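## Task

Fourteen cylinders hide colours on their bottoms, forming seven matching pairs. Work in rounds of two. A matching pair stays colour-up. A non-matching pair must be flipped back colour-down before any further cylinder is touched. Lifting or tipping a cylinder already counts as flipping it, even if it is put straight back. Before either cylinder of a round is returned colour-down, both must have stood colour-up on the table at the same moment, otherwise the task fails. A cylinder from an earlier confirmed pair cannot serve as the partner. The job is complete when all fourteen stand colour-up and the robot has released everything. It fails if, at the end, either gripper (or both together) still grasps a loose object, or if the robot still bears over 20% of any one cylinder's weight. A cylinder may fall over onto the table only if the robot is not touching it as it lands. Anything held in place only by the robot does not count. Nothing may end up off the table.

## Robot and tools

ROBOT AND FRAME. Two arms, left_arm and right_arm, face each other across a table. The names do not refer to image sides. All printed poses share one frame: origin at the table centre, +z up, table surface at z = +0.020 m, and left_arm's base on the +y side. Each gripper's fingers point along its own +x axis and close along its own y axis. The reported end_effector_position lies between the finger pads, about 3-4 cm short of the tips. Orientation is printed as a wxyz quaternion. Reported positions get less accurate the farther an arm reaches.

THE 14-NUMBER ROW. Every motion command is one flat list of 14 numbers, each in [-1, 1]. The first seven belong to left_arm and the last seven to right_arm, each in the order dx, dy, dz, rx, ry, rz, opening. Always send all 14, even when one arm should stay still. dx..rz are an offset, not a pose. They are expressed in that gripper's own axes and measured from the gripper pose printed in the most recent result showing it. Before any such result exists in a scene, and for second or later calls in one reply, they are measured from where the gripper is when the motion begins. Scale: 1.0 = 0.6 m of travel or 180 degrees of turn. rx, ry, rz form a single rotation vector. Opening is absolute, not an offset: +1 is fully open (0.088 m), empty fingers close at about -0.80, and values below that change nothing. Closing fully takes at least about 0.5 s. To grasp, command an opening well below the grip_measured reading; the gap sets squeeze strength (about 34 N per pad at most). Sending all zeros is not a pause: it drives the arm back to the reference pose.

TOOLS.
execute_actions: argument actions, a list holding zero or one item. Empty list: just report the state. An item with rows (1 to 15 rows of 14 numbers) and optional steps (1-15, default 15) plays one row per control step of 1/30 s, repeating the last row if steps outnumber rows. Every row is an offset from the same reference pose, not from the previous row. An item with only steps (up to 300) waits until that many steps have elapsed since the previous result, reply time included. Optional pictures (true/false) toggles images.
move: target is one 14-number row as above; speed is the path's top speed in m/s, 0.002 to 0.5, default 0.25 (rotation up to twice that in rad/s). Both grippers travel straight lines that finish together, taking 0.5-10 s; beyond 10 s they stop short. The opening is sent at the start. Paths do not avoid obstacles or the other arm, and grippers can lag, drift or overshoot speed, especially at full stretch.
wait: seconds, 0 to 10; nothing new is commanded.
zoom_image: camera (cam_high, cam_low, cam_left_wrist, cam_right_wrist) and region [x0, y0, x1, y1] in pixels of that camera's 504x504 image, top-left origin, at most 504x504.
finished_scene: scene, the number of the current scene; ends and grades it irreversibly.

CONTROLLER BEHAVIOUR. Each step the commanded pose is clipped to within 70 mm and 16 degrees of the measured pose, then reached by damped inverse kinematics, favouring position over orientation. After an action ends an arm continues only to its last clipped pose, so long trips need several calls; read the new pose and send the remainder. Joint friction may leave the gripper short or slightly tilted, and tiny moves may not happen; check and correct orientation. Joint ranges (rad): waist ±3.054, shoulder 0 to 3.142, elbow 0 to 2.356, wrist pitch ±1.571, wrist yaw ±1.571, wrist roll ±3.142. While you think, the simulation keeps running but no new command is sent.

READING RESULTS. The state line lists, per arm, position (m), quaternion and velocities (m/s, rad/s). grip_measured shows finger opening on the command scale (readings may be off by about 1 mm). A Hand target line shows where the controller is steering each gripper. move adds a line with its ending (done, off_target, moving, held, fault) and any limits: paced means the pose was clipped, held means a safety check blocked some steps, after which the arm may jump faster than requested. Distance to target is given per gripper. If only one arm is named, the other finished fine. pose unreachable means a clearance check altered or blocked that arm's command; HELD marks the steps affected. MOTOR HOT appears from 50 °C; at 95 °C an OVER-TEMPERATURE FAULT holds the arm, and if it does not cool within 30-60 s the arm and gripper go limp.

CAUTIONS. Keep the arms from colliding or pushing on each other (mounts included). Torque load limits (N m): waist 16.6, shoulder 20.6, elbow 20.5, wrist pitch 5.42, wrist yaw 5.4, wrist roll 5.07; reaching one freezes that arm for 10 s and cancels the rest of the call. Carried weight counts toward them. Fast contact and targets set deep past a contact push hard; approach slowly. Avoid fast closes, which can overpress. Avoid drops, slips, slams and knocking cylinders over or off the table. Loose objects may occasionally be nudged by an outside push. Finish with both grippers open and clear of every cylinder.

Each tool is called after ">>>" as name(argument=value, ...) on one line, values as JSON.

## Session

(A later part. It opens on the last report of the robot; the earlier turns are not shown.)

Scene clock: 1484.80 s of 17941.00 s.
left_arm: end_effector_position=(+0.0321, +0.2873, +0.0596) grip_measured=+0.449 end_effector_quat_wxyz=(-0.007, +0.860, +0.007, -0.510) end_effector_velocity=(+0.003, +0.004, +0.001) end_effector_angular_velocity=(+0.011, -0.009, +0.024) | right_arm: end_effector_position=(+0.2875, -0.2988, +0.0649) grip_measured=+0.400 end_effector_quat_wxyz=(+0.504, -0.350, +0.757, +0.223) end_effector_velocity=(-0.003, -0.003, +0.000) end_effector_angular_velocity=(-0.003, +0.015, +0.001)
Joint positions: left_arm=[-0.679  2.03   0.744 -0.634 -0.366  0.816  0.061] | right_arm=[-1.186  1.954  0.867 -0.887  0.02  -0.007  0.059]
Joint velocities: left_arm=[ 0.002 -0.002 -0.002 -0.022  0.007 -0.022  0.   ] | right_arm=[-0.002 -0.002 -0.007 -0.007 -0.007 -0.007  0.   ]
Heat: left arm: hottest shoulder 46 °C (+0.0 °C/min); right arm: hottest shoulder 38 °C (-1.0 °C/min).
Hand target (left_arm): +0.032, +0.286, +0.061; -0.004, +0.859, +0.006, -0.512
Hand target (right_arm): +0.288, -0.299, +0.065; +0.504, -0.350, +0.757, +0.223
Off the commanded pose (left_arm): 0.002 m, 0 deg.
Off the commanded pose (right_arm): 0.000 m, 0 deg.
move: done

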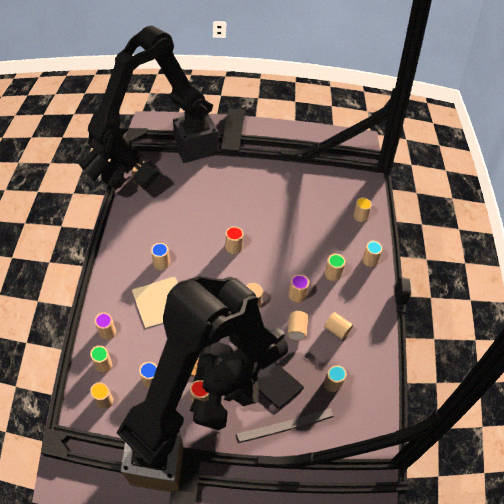

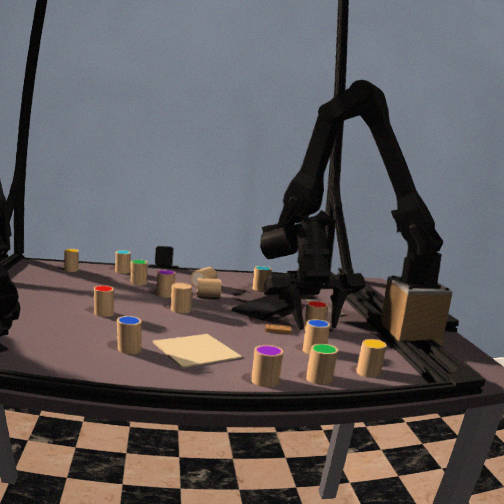

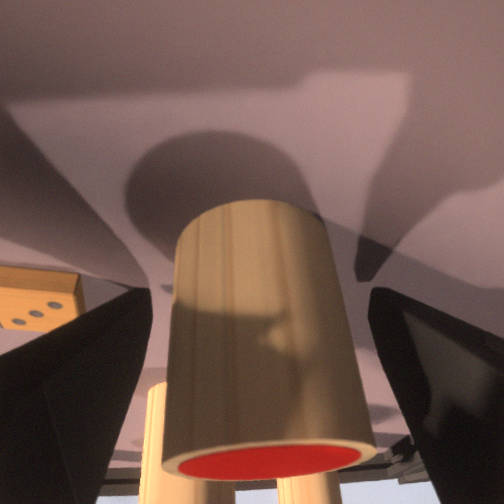

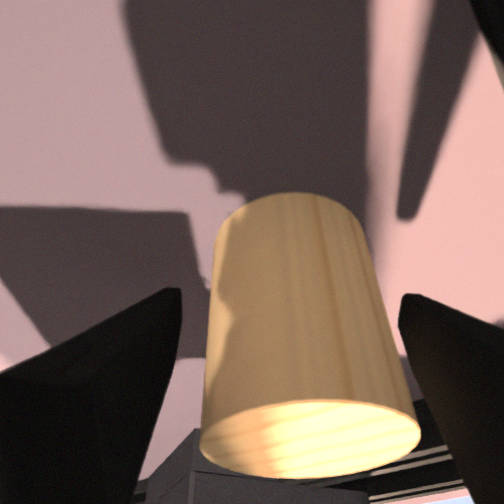

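>>> move(target=[-0.105,0,-0.055,0,0,0,0.45,0.003,0,0.001,0,0,0,-0.3], speed=0.2)

>>> move(target=[-0.059,0.418,0.091,0,-0.503,0,0.5,-0.064,0,-0.027,0,0,0,-0.3], speed=0.5)

>>> move(target=[0,0,0,0,0,0,0.5,0.174,0.648,-0.268,-0.115,-0.495,0.045,-0.3], speed=0.4)

Scene clock: 1497.93 s of 17941.00 s.
left_arm: end_effector_position=(+0.0333, +0.2887, +0.1282) grip_measured=+0.450 end_effector_quat_wxyz=(-0.012, +0.862, +0.011, -0.506) end_effector_velocity=(+0.001, +0.005, +0.002) end_effector_angular_velocity=(+0.014, -0.006, +0.002) | right_arm: end_effector_position=(+0.2880, -0.2984, +0.0646) grip_measured=-0.002 end_effector_quat_wxyz=(+0.506, -0.350, +0.756, +0.223) end_effector_velocity=(-0.004, -0.005, +0.002) end_effector_angular_velocity=(-0.014, +0.025, -0.003)
Joint positions: left_arm=[-0.679  1.799  0.812 -0.949 -0.366  0.816  0.061] | right_arm=[-1.186  1.954  0.867 -0.884  0.021 -0.007  0.039]
Joint velocities: left_arm=[-0.007 -0.007 -0.002 -0.022  0.007 -0.007 -0.   ] | right_arm=[-0.007 -0.002 -0.007 -0.022 -0.007 -0.007 -0.   ]
Heat: left arm: hottest shoulder 45 °C (-1.0 °C/min); right arm: hottest shoulder 37 °C (-3.0 °C/min).
Hand target (left_arm): +0.031, +0.286, +0.131; -0.006, +0.860, +0.007, -0.510
Hand target (right_arm): +0.287, -0.299, +0.063; +0.504, -0.350, +0.757, +0.223
Off the commanded pose (left_arm): 0.004 m, 1 deg.
Off the commanded pose (right_arm): 0.002 m, 0 deg.
After step 90, 9.27 s passed at rest.
move: done

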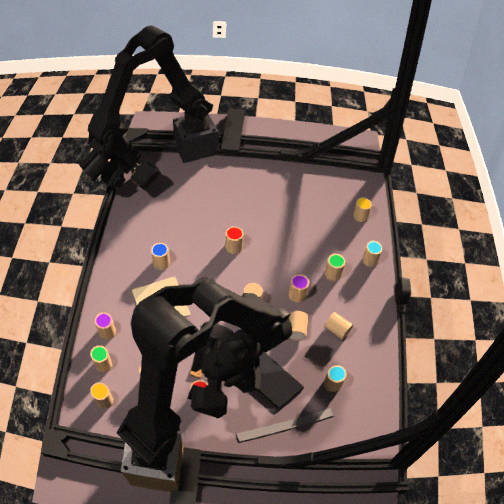

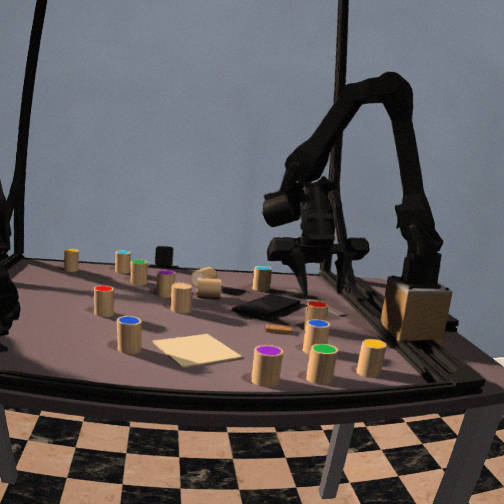

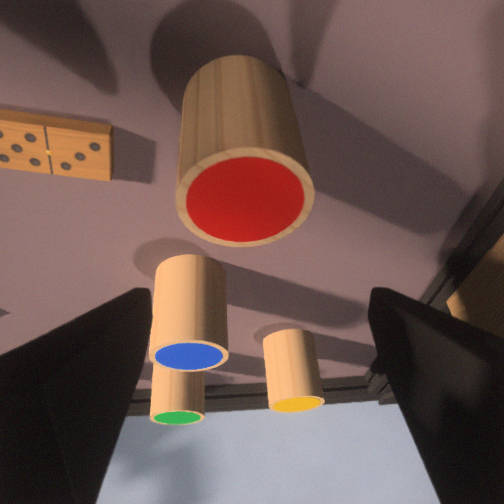

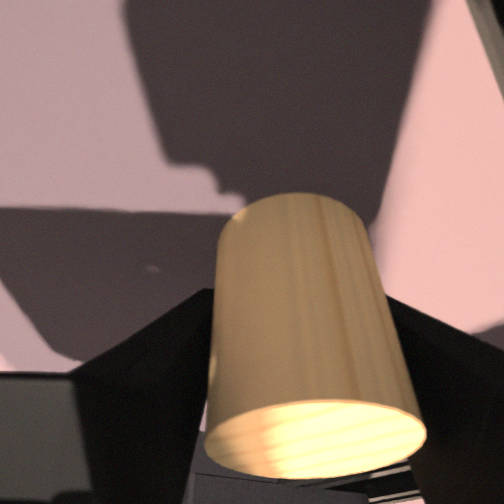

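Scene clock: 1500.17 s of 17941.00 s.
left_arm: end_effector_position=(-0.0289, +0.0392, +0.1251) grip_measured=+0.500 end_effector_quat_wxyz=(-0.001, +0.253, +0.015, -0.967) end_effector_velocity=(-0.004, +0.004, +0.000) end_effector_angular_velocity=(+0.041, +0.007, +0.003) | right_arm: end_effector_position=(+0.2847, -0.3019, +0.1023) grip_measured=-0.002 end_effector_quat_wxyz=(+0.497, -0.353, +0.762, +0.219) end_effector_velocity=(-0.005, -0.002, +0.002) end_effector_angular_velocity=(-0.001, +0.032, -0.005)
Joint positions: left_arm=[-0.015  2.44   1.608 -0.717  1.06   1.511  0.063] | right_arm=[-1.185  1.849  0.91  -1.054  0.021 -0.006  0.039]
Joint velocities: left_arm=[-0.007  0.002  0.002 -0.022  0.007 -0.022 -0.   ] | right_arm=[-0.002 -0.002 -0.002 -0.022 -0.022 -0.007 -0.   ]
Heat: left arm: hottest shoulder 45 °C (-1.0 °C/min); right arm: hottest shoulder 37 °C (-3.0 °C/min).
Hand target (left_arm): -0.028, +0.037, +0.124; +0.001, -0.251, -0.015, +0.968
Hand target (right_arm): +0.287, -0.298, +0.106; +0.505, -0.350, +0.756, +0.223
Off the commanded pose (left_arm): 0.002 m, 1 deg.
Off the commanded pose (right_arm): 0.006 m, 1 deg.
move: done

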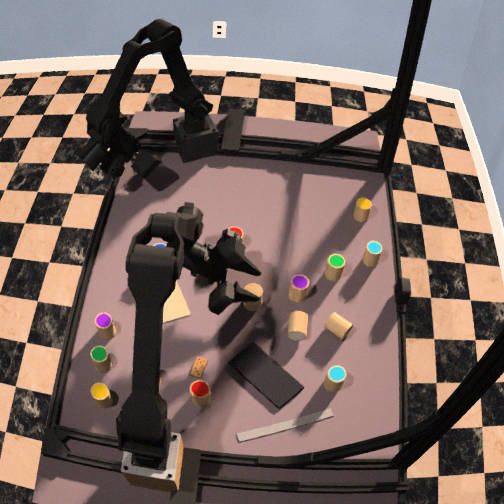

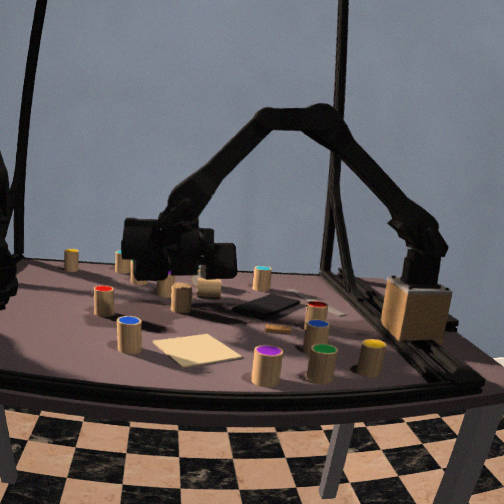

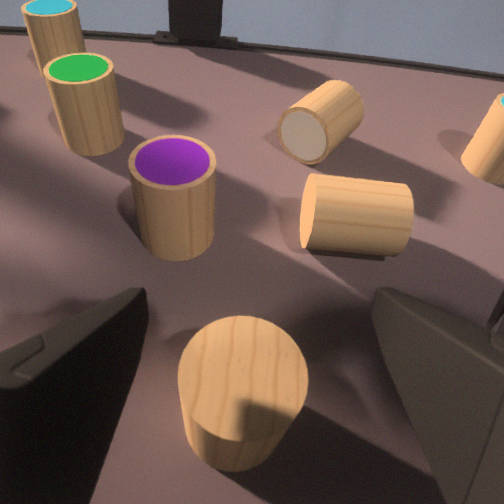

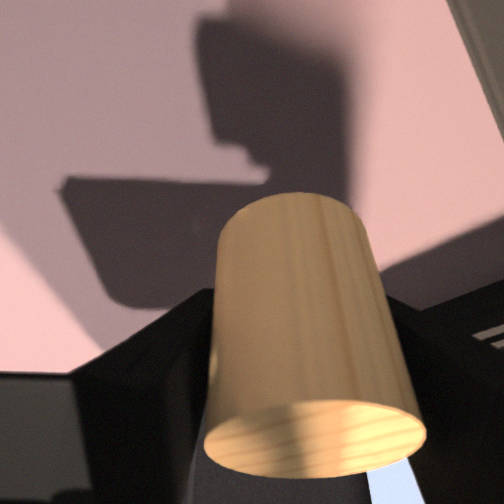

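Scene clock: 1502.70 s of 17941.00 s.
left_arm: end_effector_position=(-0.0289, +0.0393, +0.1249) grip_measured=+0.500 end_effector_quat_wxyz=(-0.001, +0.253, +0.016, -0.967) end_effector_velocity=(-0.003, +0.002, -0.000) end_effector_angular_velocity=(+0.026, -0.008, +0.004) | right_arm: end_effector_position=(-0.1340, -0.1966, +0.0692) grip_measured=-0.002 end_effector_quat_wxyz=(+0.801, -0.125, +0.185, +0.556) end_effector_velocity=(-0.000, +0.002, +0.003) end_effector_angular_velocity=(+0.003, -0.014, -0.012)
Joint positions: left_arm=[-0.015  2.441  1.608 -0.717  1.06   1.511  0.063] | right_arm=[ 0.761  2.326  1.173 -0.423  1.12   1.582  0.039]
Joint velocities: left_arm=[-0.007 -0.002 -0.002 -0.007 -0.007 -0.022 -0.001] | right_arm=[-0.002  0.007  0.027 -0.051  0.007  0.022 -0.   ]
Heat: left arm: hottest shoulder 45 °C (-1.0 °C/min); right arm: hottest shoulder 37 °C (-2.0 °C/min).
Hand target (left_arm): -0.029, +0.039, +0.125; +0.001, -0.253, -0.016, +0.967
Hand target (right_arm): -0.135, -0.196, +0.067; +0.802, -0.125, +0.182, +0.556
Off the commanded pose (left_arm): 0.000 m, 0 deg.
Off the commanded pose (right_arm): 0.006 m, 2 deg.
move: done

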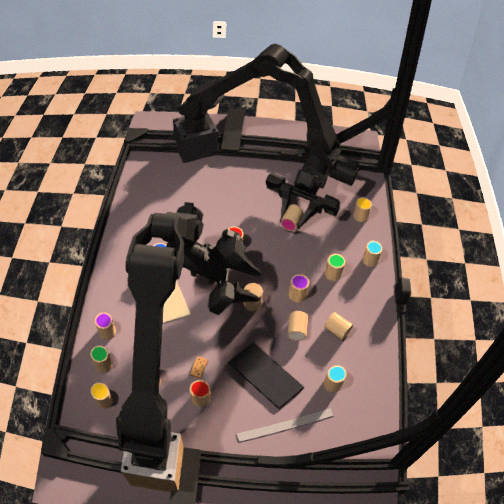

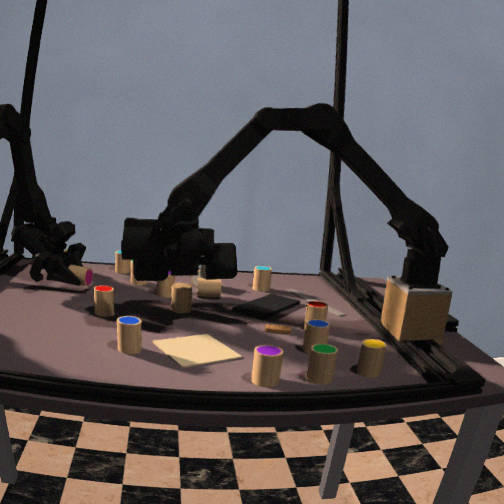

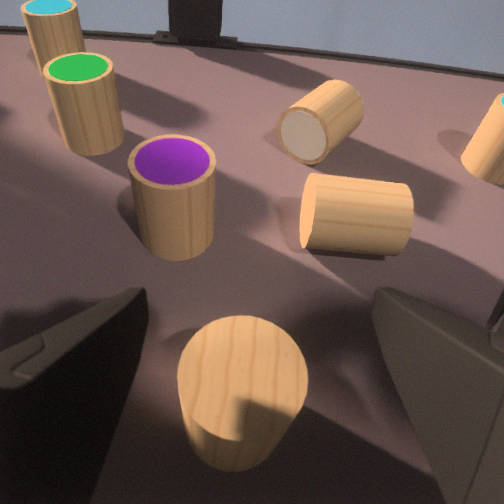

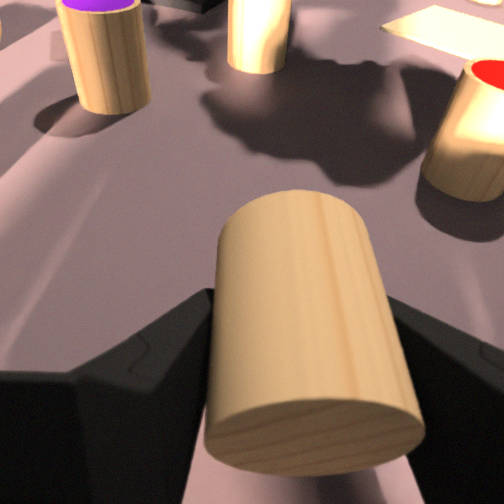

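>>> move(target=[0.056,0.007,-0.088,0.008,-0.005,0.005,0.5,0.016,0,-0.034,0,-0.017,0,-0.3], speed=0.12)

>>> execute_actions(actions=[{"rows":[[0,0,0,0,0,0,0.5,0,0,0,0,0,0,0.5]],"steps":6}], pictures=false)

>>> move(target=[0,0,0,0,0,0,0.5,-0.016,0,0.033,0,0,0,0.5], speed=0.15)

Scene clock: 1513.10 s of 17941.00 s.
left_arm: end_effector_position=(-0.0308, +0.0351, +0.0648) grip_measured=+0.500 end_effector_quat_wxyz=(+0.005, +0.247, -0.002, -0.969) end_effector_velocity=(+0.001, +0.003, -0.003) end_effector_angular_velocity=(+0.005, -0.022, -0.004) | right_arm: end_effector_position=(-0.1330, -0.1962, +0.0522) grip_measured=-0.002 end_effector_quat_wxyz=(+0.805, -0.108, +0.164, +0.559) end_effector_velocity=(+0.001, -0.002, -0.001) end_effector_angular_velocity=(-0.012, -0.011, +0.005)
Joint positions: left_arm=[-0.017  2.585  1.594 -0.509  1.071  1.498  0.063] | right_arm=[ 0.768  2.403  1.181 -0.371  1.175  1.605  0.039]
Joint velocities: left_arm=[-0.002 -0.002 -0.007 -0.007 -0.022  0.007 -0.   ] | right_arm=[ 0.002 -0.002 -0.002 -0.007 -0.007 -0.007  0.   ]
Heat: left arm: hottest shoulder 47 °C (+0.0 °C/min); right arm: hottest shoulder 37 °C (-2.0 °C/min).
Hand target (left_arm): -0.032, +0.037, +0.062; -0.003, -0.245, -0.001, +0.969
Hand target (right_arm): -0.134, -0.197, +0.047; +0.805, -0.111, +0.164, +0.559
Off the commanded pose (left_arm): 0.004 m, 1 deg.
Off the commanded pose (right_arm): 0.006 m, 0 deg.
move: done

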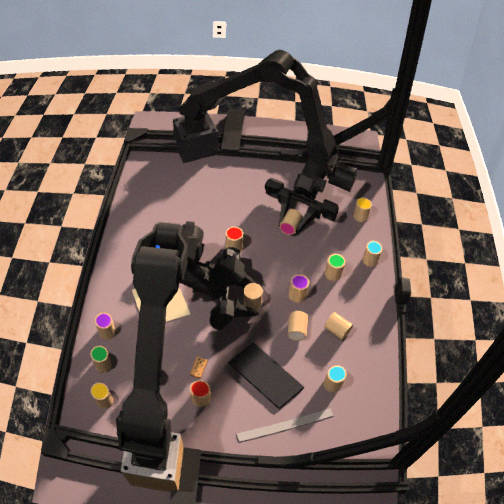

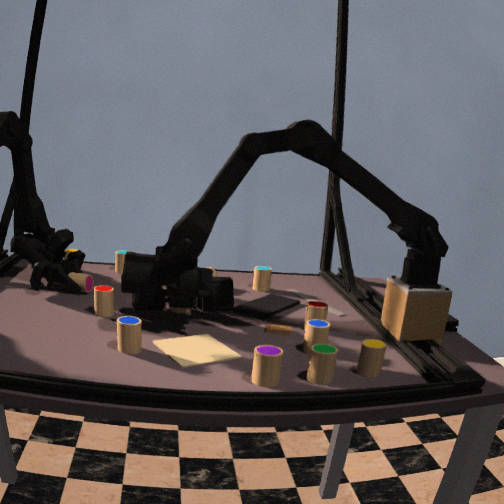

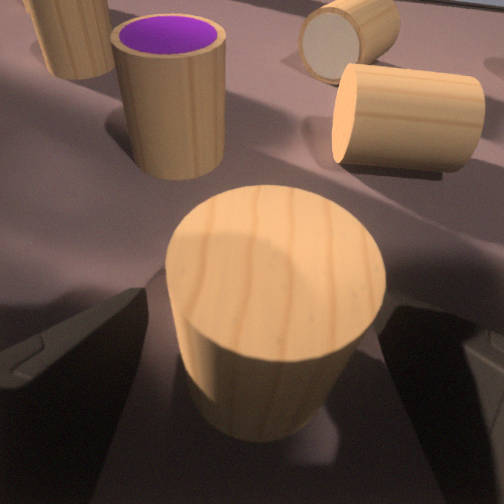

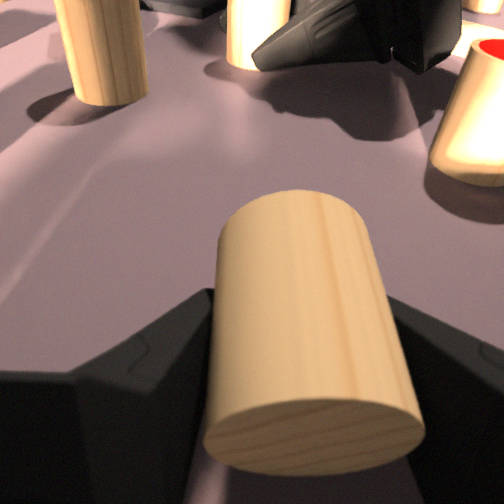

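Scene clock: 1513.30 s of 17941.00 s.
left_arm: end_effector_position=(-0.0308, +0.0351, +0.0648) grip_measured=+0.500 end_effector_quat_wxyz=(+0.005, +0.247, -0.002, -0.969) end_effector_velocity=(-0.003, +0.002, -0.000) end_effector_angular_velocity=(+0.014, -0.007, -0.003) | right_arm: end_effector_position=(-0.1329, -0.1962, +0.0521) grip_measured=+0.400 end_effector_quat_wxyz=(+0.805, -0.108, +0.164, +0.559) end_effector_velocity=(+0.002, -0.000, -0.001) end_effector_angular_velocity=(-0.016, -0.023, +0.006)
Joint positions: left_arm=[-0.017  2.585  1.594 -0.509  1.071  1.498  0.063] | right_arm=[ 0.768  2.403  1.181 -0.371  1.176  1.605  0.059]
Joint velocities: left_arm=[-0.007 -0.002 -0.002 -0.007 -0.007 -0.007 -0.   ] | right_arm=[-0.002 -0.002 -0.002 -0.007 -0.007 -0.022  0.175]
Heat: left arm: hottest shoulder 47 °C (+0.0 °C/min); right arm: hottest shoulder 37 °C (-2.0 °C/min).
Hand target (left_arm): -0.031, +0.035, +0.065; -0.005, -0.247, +0.002, +0.969
Hand target (right_arm): -0.133, -0.196, +0.052; +0.805, -0.108, +0.164, +0.559
Off the commanded pose (left_arm): 0.000 m, 0 deg.
Off the commanded pose (right_arm): 0.000 m, 0 deg.
Steps of this call (steps 1 to 6: all 6 steps of this action). Readings (end_effector_position):
1: left_arm (-0.0308, +0.0351, +0.0648) | right_arm (-0.1329, -0.1962, +0.0520)
2: left_arm (-0.0308, +0.0351, +0.0648) | right_arm (-0.1329, -0.1962, +0.0521)
4: left_arm (-0.0308, +0.0351, +0.0648) | right_arm (-0.1329, -0.1962, +0.0521)
6: the state above

Scene clock: 1514.43 s of 17941.00 s.
left_arm: end_effector_position=(-0.0308, +0.0351, +0.0648) grip_measured=+0.500 end_effector_quat_wxyz=(+0.005, +0.247, -0.002, -0.969) end_effector_velocity=(+0.001, +0.004, -0.003) end_effector_angular_velocity=(+0.028, -0.022, +0.003) | right_arm: end_effector_position=(-0.1320, -0.1971, +0.0688) grip_measured=+0.500 end_effector_quat_wxyz=(+0.807, -0.113, +0.160, +0.558) end_effector_velocity=(+0.002, -0.001, -0.003) end_effector_angular_velocity=(-0.026, -0.006, -0.001)
Joint positions: left_arm=[-0.017  2.585  1.594 -0.509  1.071  1.498  0.063] | right_arm=[ 0.77   2.353  1.181 -0.441  1.176  1.613  0.063]
Joint velocities: left_arm=[-0.002 -0.002 -0.002 -0.022 -0.022 -0.007  0.   ] | right_arm=[-0.002 -0.002 -0.002 -0.007 -0.022 -0.007 -0.   ]
Heat: left arm: hottest shoulder 47 °C (+0.0 °C/min); right arm: hottest shoulder 37 °C (-2.0 °C/min).
Hand target (left_arm): -0.031, +0.035, +0.065; -0.005, -0.247, +0.002, +0.969
Hand target (right_arm): -0.133, -0.198, +0.074; +0.805, -0.108, +0.164, +0.559
Off the commanded pose (left_arm): 0.000 m, 0 deg.
Off the commanded pose (right_arm): 0.005 m, 1 deg.
move: done

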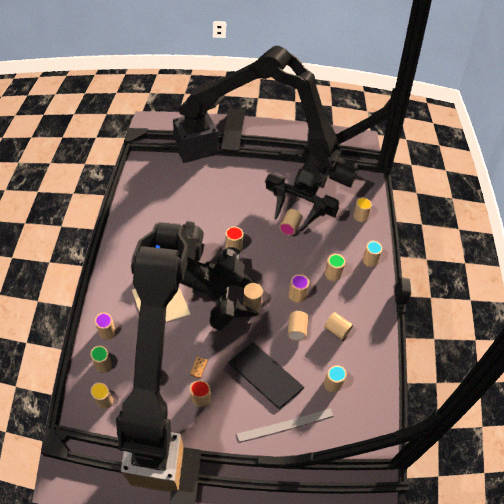

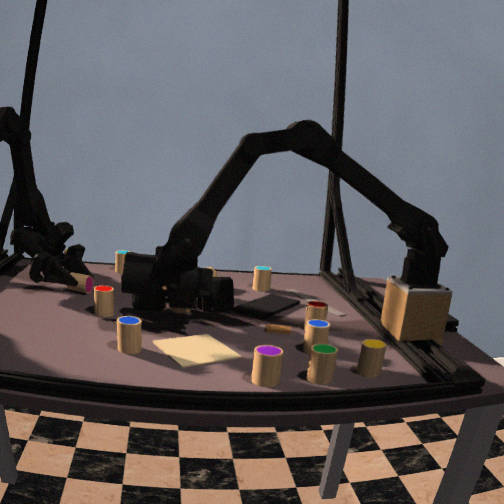

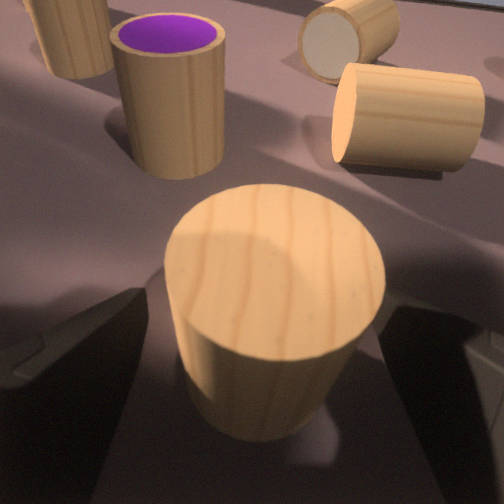

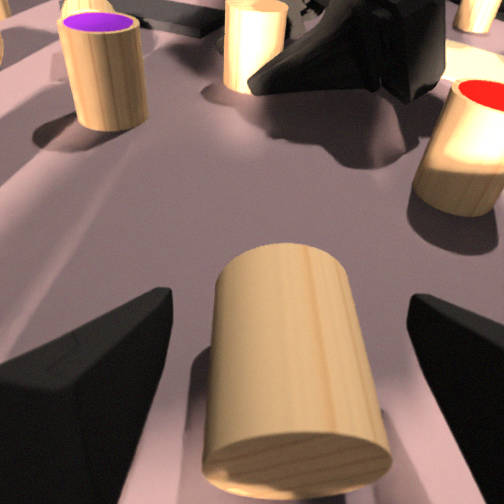

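>>> execute_actions(actions=[{"rows":[[0,0,0,0,0,0,-0.3,0,0,0,0,0,0,0.5]],"steps":8}], pictures=false)

>>> move(target=[-0.026,0,0.048,0,0,0,-0.3,0,0,0,0,0,0,0.5], speed=0.15)

>>> move(target=[-0.077,-0.162,-0.064,0,0.5,0,-0.3,0.04,0.007,0.01,0,0.505,0,0.5], speed=0.5)

Scene clock: 1520.73 s of 17941.00 s.
left_arm: end_effector_position=(-0.0309, +0.0352, +0.0647) grip_measured=+0.014 end_effector_quat_wxyz=(+0.005, +0.246, -0.002, -0.969) end_effector_velocity=(-0.001, +0.002, -0.000) end_effector_angular_velocity=(+0.014, -0.007, +0.002) | right_arm: end_effector_position=(-0.1319, -0.1971, +0.0690) grip_measured=+0.500 end_effector_quat_wxyz=(+0.807, -0.113, +0.160, +0.558) end_effector_velocity=(+0.000, +0.000, -0.001) end_effector_angular_velocity=(-0.007, +0.003, +0.000)
Joint positions: left_arm=[-0.017  2.585  1.594 -0.509  1.072  1.498  0.04 ] | right_arm=[ 0.77   2.353  1.181 -0.442  1.176  1.613  0.064]
Joint velocities: left_arm=[-0.002 -0.002 -0.002 -0.007 -0.007 -0.007 -0.   ] | right_arm=[-0.002 -0.002 -0.002  0.007 -0.007 -0.007 -0.   ]
Heat: left arm: hottest shoulder 48 °C (+1.0 °C/min); right arm: hottest shoulder 39 °C (+0.0 °C/min).
Hand target (left_arm): -0.031, +0.035, +0.065; -0.005, -0.247, +0.002, +0.969
Hand target (right_arm): -0.132, -0.197, +0.069; +0.807, -0.113, +0.160, +0.558
Off the commanded pose (left_arm): 0.000 m, 0 deg.
Off the commanded pose (right_arm): 0.000 m, 0 deg.
Steps of this call (steps 1 to 90: nothing new was sent; then 3.03 s passed at rest; steps 91 to 98: all 8 steps of this action). Readings (end_effector_position):
91: left_arm (-0.0308, +0.0353, +0.0646) | right_arm (-0.1319, -0.1971, +0.0690)
92: left_arm (-0.0308, +0.0353, +0.0646) | right_arm (-0.1319, -0.1971, +0.0690)
94: left_arm (-0.0308, +0.0353, +0.0646) | right_arm (-0.1319, -0.1971, +0.0690)
98: the state above

Scene clock: 1521.73 s of 17941.00 s.
left_arm: end_effector_position=(-0.0308, +0.0355, +0.0925) grip_measured=+0.014 end_effector_quat_wxyz=(+0.004, +0.247, +0.001, -0.969) end_effector_velocity=(-0.000, +0.002, +0.001) end_effector_angular_velocity=(+0.026, -0.007, +0.009) | right_arm: end_effector_position=(-0.1319, -0.1971, +0.0690) grip_measured=+0.500 end_effector_quat_wxyz=(+0.807, -0.113, +0.160, +0.558) end_effector_velocity=(+0.003, -0.001, +0.001) end_effector_angular_velocity=(-0.015, -0.020, +0.000)
Joint positions: left_arm=[-0.017  2.515  1.59  -0.582  1.071  1.498  0.04 ] | right_arm=[ 0.77   2.353  1.181 -0.442  1.176  1.613  0.064]
Joint velocities: left_arm=[-0.002 -0.007 -0.007 -0.007 -0.007 -0.022 -0.   ] | right_arm=[-0.002 -0.007 -0.002 -0.022 -0.007 -0.007 -0.   ]
Heat: left arm: hottest shoulder 48 °C (+1.0 °C/min); right arm: hottest shoulder 39 °C (+0.0 °C/min).
Hand target (left_arm): -0.031, +0.035, +0.098; -0.005, -0.246, +0.002, +0.969
Hand target (right_arm): -0.132, -0.197, +0.069; +0.807, -0.113, +0.160, +0.558
Off the commanded pose (left_arm): 0.005 m, 0 deg.
Off the commanded pose (right_arm): 0.000 m, 0 deg.
move: done

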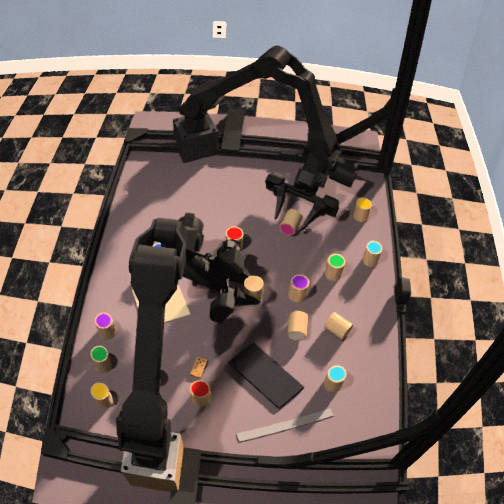

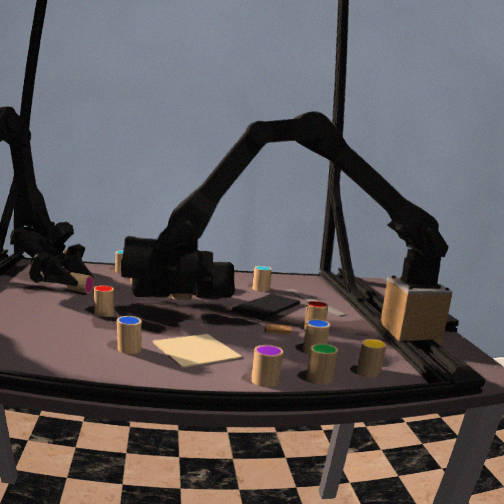

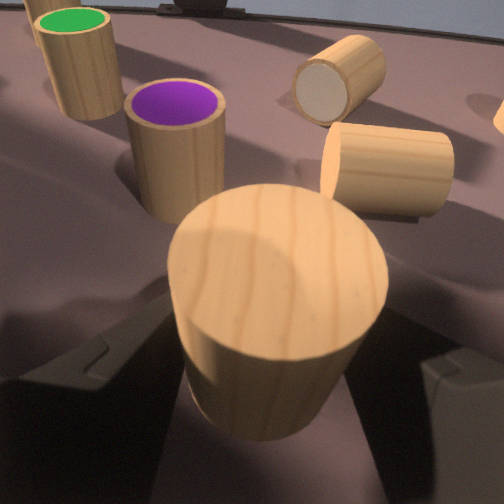

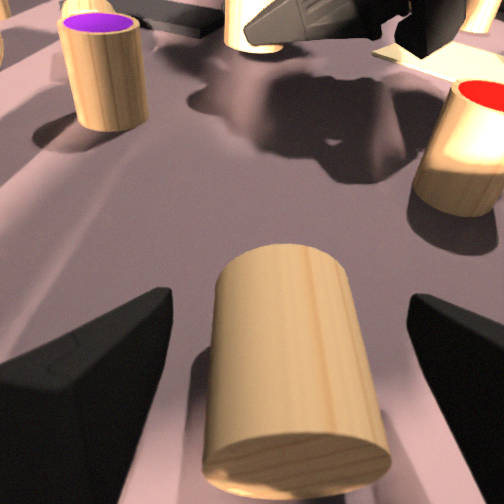

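Scene clock: 1523.90 s of 17941.00 s.
left_arm: end_effector_position=(+0.0270, +0.1353, +0.0806) grip_measured=+0.014 end_effector_quat_wxyz=(+0.001, +0.858, +0.005, -0.514) end_effector_velocity=(+0.002, -0.000, +0.004) end_effector_angular_velocity=(-0.017, -0.021, +0.012) | right_arm: end_effector_position=(-0.1266, -0.1727, +0.0704) grip_measured=+0.500 end_effector_quat_wxyz=(+0.458, -0.473, +0.685, +0.312) end_effector_velocity=(-0.000, -0.003, +0.002) end_effector_angular_velocity=(-0.026, +0.009, -0.000)
Joint positions: left_arm=[-0.427  2.272  1.349 -0.877 -0.438  1.074  0.04 ] | right_arm=[ 0.21   2.37   1.641 -1.058 -0.335  0.997  0.064]
Joint velocities: left_arm=[-0.002 -0.007 -0.002 -0.007 -0.022 -0.022 -0.   ] | right_arm=[-0.002  0.002  0.007 -0.022 -0.022 -0.007 -0.   ]
Heat: left arm: hottest shoulder 48 °C (+0.0 °C/min); right arm: hottest shoulder 39 °C (+0.0 °C/min).
Hand target (left_arm): +0.026, +0.133, +0.081; +0.003, +0.858, +0.004, -0.513
Hand target (right_arm): -0.128, -0.172, +0.067; +0.456, -0.475, +0.686, +0.310
Off the commanded pose (left_arm): 0.002 m, 1 deg.
Off the commanded pose (right_arm): 0.005 m, 1 deg.
move: done

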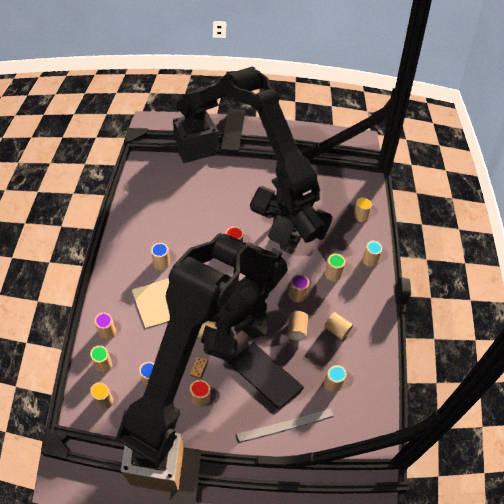

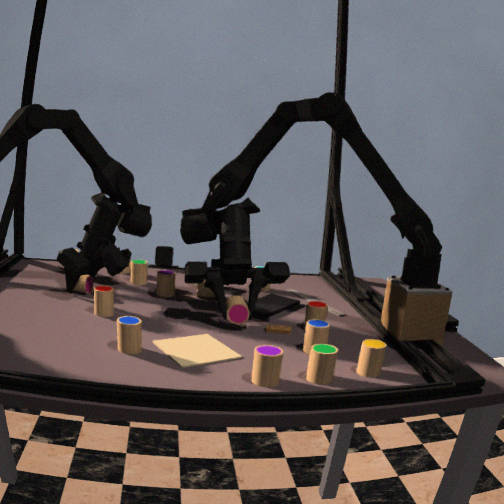

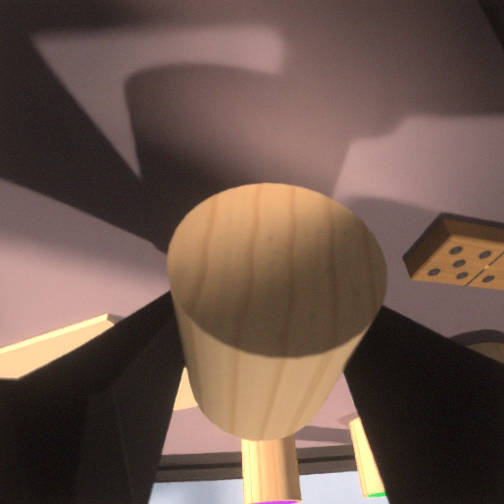

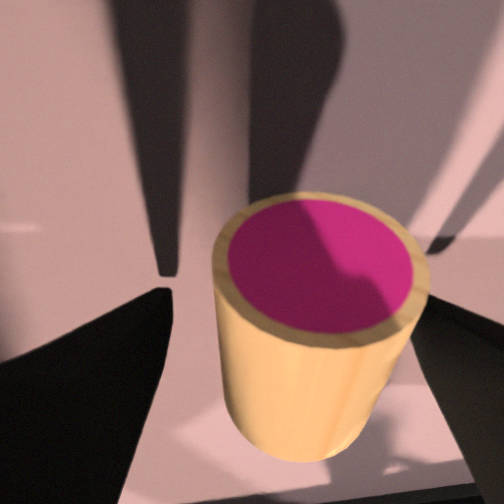

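>>> move(target=[0.028,0,0.015,0,0,0,-0.3,0,0,0,0,0,0,-0.3], speed=0.05)

>>> execute_actions(actions=[{"rows":[[0,0,0,0,0,0,0.5,0,0,0,0,0,0,-0.3]],"steps":6}], pictures=false)

>>> move(target=[-0.018,0,-0.009,0,0,0,0.5,-0.056,0,-0.025,0,0,0,-0.3], speed=0.15)

>>> move(target=[0.042,0.007,-0.012,0,-0.5,0,0.5,0.05,0,0.02,0,-0.505,0,-0.3], speed=0.5)

Scene clock: 1530.60 s of 17941.00 s.
left_arm: end_effector_position=(+0.0259, +0.1327, +0.0666) grip_measured=+0.013 end_effector_quat_wxyz=(+0.006, +0.857, +0.003, -0.516) end_effector_velocity=(+0.001, -0.002, +0.001) end_effector_angular_velocity=(-0.019, -0.016, -0.001) | right_arm: end_effector_position=(-0.1266, -0.1728, +0.0699) grip_measured=+0.000 end_effector_quat_wxyz=(+0.457, -0.474, +0.685, +0.312) end_effector_velocity=(-0.001, -0.002, +0.002) end_effector_angular_velocity=(-0.005, +0.007, +0.008)
Joint positions: left_arm=[-0.427  2.308  1.345 -0.828 -0.438  1.073  0.04 ] | right_arm=[ 0.21   2.372  1.643 -1.059 -0.337  0.995  0.039]
Joint velocities: left_arm=[-0.002 -0.002 -0.002  0.007 -0.022 -0.007  0.   ] | right_arm=[ 0.002 -0.002  0.002 -0.007 -0.007 -0.007 -0.   ]
Heat: left arm: hottest shoulder 48 °C (+0.0 °C/min); right arm: hottest shoulder 39 °C (+0.0 °C/min).
Hand target (left_arm): +0.027, +0.135, +0.062; +0.001, +0.858, +0.005, -0.514
Hand target (right_arm): -0.126, -0.173, +0.070; +0.458, -0.473, +0.685, +0.312
Off the commanded pose (left_arm): 0.006 m, 1 deg.
Off the commanded pose (right_arm): 0.001 m, 0 deg.
move: done

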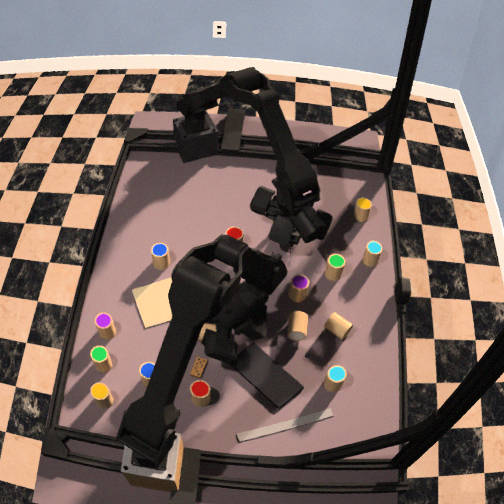

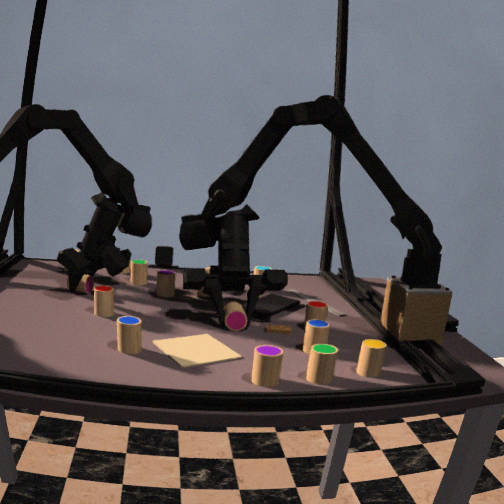

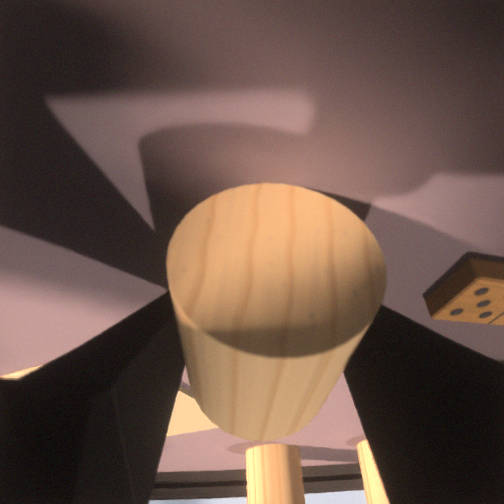

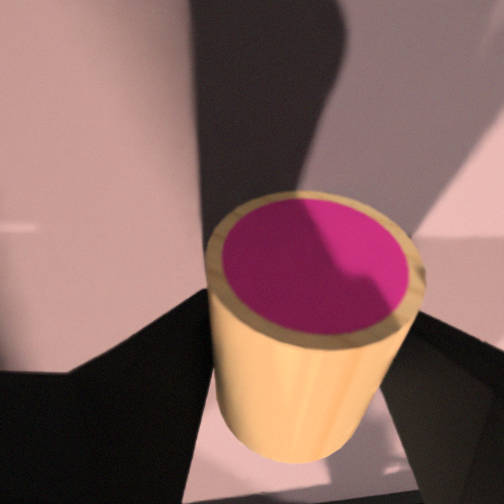

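Scene clock: 1530.80 s of 17941.00 s.
left_arm: end_effector_position=(+0.0258, +0.1325, +0.0665) grip_measured=+0.392 end_effector_quat_wxyz=(+0.006, +0.857, +0.003, -0.516) end_effector_velocity=(+0.002, +0.004, +0.002) end_effector_angular_velocity=(+0.013, -0.016, +0.002) | right_arm: end_effector_position=(-0.1266, -0.1728, +0.0699) grip_measured=+0.000 end_effector_quat_wxyz=(+0.457, -0.474, +0.685, +0.312) end_effector_velocity=(+0.003, -0.004, +0.001) end_effector_angular_velocity=(-0.012, -0.017, +0.011)
Joint positions: left_arm=[-0.427  2.308  1.345 -0.827 -0.438  1.073  0.058] | right_arm=[ 0.21   2.372  1.643 -1.059 -0.337  0.995  0.039]
Joint velocities: left_arm=[-0.002 -0.002 -0.002 -0.022 -0.007 -0.007  0.175] | right_arm=[ 0.002 -0.002 -0.002 -0.022  0.007 -0.007  0.   ]
Heat: left arm: hottest shoulder 48 °C (+0.0 °C/min); right arm: hottest shoulder 39 °C (+0.0 °C/min).
Hand target (left_arm): +0.026, +0.133, +0.067; +0.006, +0.857, +0.003, -0.516
Hand target (right_arm): -0.127, -0.173, +0.070; +0.457, -0.474, +0.685, +0.312
Off the commanded pose (left_arm): 0.000 m, 0 deg.
Off the commanded pose (right_arm): 0.000 m, 0 deg.
Steps of this call (steps 1 to 6: all 6 steps of this action). Readings (end_effector_position):
1: left_arm (+0.0259, +0.1327, +0.0666) | right_arm (-0.1266, -0.1728, +0.0699)
2: left_arm (+0.0259, +0.1326, +0.0666) | right_arm (-0.1266, -0.1728, +0.0699)
4: left_arm (+0.0259, +0.1326, +0.0665) | right_arm (-0.1266, -0.1728, +0.0699)
6: the state above

Scene clock: 1532.00 s of 17941.00 s.
left_arm: end_effector_position=(+0.0276, +0.1363, +0.0731) grip_measured=+0.500 end_effector_quat_wxyz=(-0.001, +0.859, +0.007, -0.513) end_effector_velocity=(+0.001, +0.001, +0.001) end_effector_angular_velocity=(+0.000, -0.010, +0.002) | right_arm: end_effector_position=(-0.1237, -0.1765, +0.0985) grip_measured=+0.000 end_effector_quat_wxyz=(+0.457, -0.480, +0.685, +0.302) end_effector_velocity=(+0.000, -0.000, +0.002) end_effector_angular_velocity=(-0.005, +0.007, +0.003)
Joint positions: left_arm=[-0.427  2.292  1.345 -0.86  -0.438  1.073  0.063] | right_arm=[ 0.21   2.326  1.678 -1.165 -0.337  0.995  0.039]
Joint velocities: left_arm=[-0.002 -0.002 -0.002 -0.007 -0.007 -0.007 -0.   ] | right_arm=[-0.002 -0.002  0.002 -0.007 -0.007 -0.007  0.   ]
Heat: left arm: hottest shoulder 48 °C (+0.0 °C/min); right arm: hottest shoulder 40 °C (+1.0 °C/min).
Hand target (left_arm): +0.026, +0.133, +0.079; +0.006, +0.857, +0.003, -0.516
Hand target (right_arm): -0.127, -0.174, +0.107; +0.456, -0.474, +0.685, +0.312
Off the commanded pose (left_arm): 0.007 m, 1 deg.
Off the commanded pose (right_arm): 0.009 m, 1 deg.
move: off_target (right_arm)

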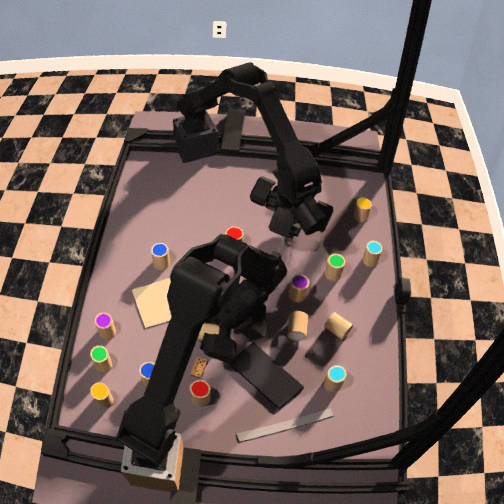

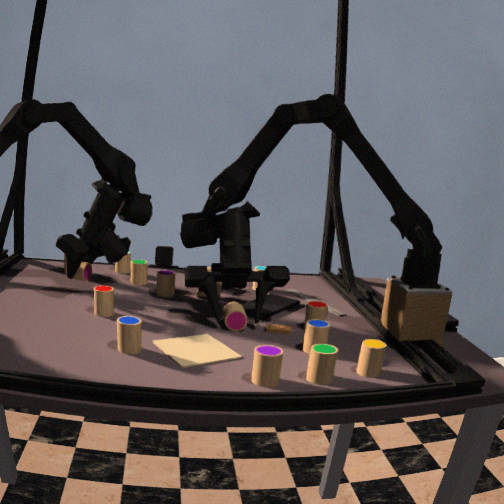

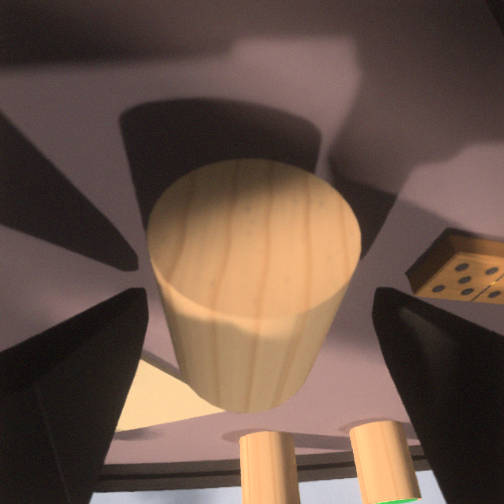

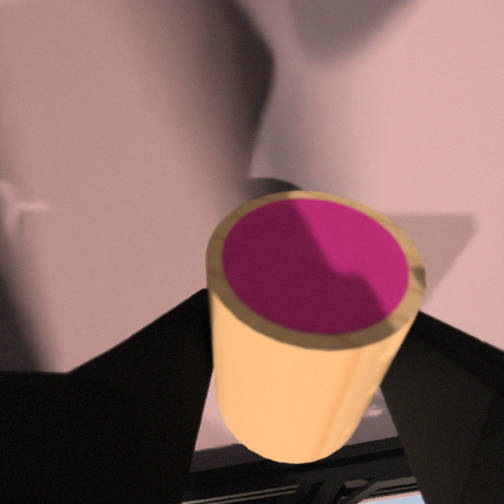

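Scene clock: 1534.17 s of 17941.00 s.
left_arm: end_effector_position=(+0.0477, +0.1331, +0.0554) grip_measured=+0.500 end_effector_quat_wxyz=(+0.003, +0.250, +0.005, -0.968) end_effector_velocity=(-0.002, +0.003, +0.003) end_effector_angular_velocity=(+0.023, +0.013, -0.004) | right_arm: end_effector_position=(-0.1251, -0.1768, +0.0685) grip_measured=+0.000 end_effector_quat_wxyz=(+0.806, -0.119, +0.164, +0.557) end_effector_velocity=(+0.004, -0.000, +0.001) end_effector_angular_velocity=(+0.004, -0.008, -0.006)
Joint positions: left_arm=[ 0.205  2.462  1.237 -0.676  1.033  1.941  0.063] | right_arm=[ 0.707  2.331  1.139 -0.281  1.161  1.453  0.039]
Joint velocities: left_arm=[-0.002  0.002  0.007 -0.037  0.007  0.007 -0.   ] | right_arm=[-0.002 -0.002 -0.007 -0.007  0.007  0.007 -0.   ]
Heat: left arm: hottest shoulder 48 °C (+0.0 °C/min); right arm: hottest shoulder 40 °C (+1.0 °C/min).
Hand target (left_arm): +0.048, +0.132, +0.054; -0.004, -0.248, -0.006, +0.969
Hand target (right_arm): -0.123, -0.178, +0.065; +0.807, -0.122, +0.158, +0.556
Off the commanded pose (left_arm): 0.002 m, 1 deg.
Off the commanded pose (right_arm): 0.003 m, 1 deg.
move: done

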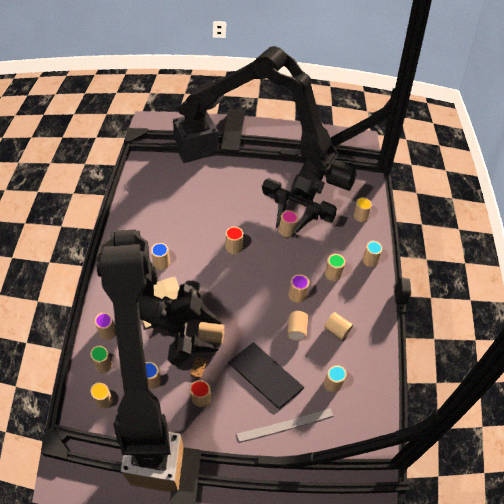

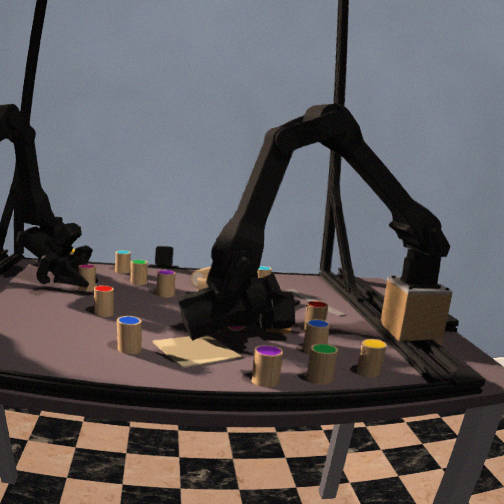

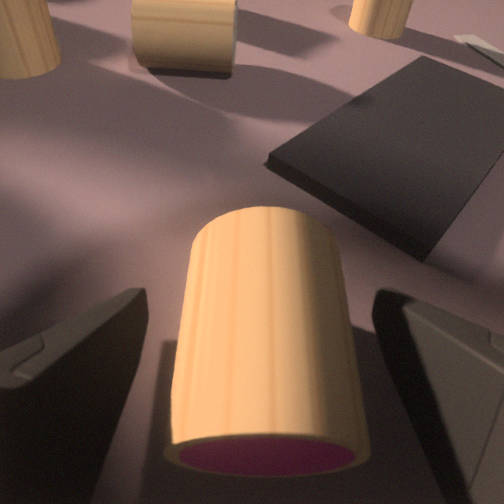

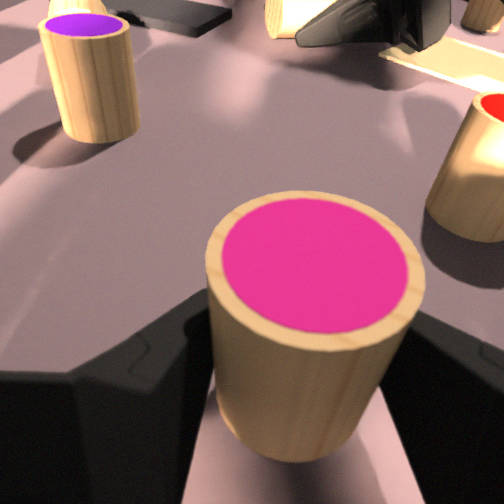

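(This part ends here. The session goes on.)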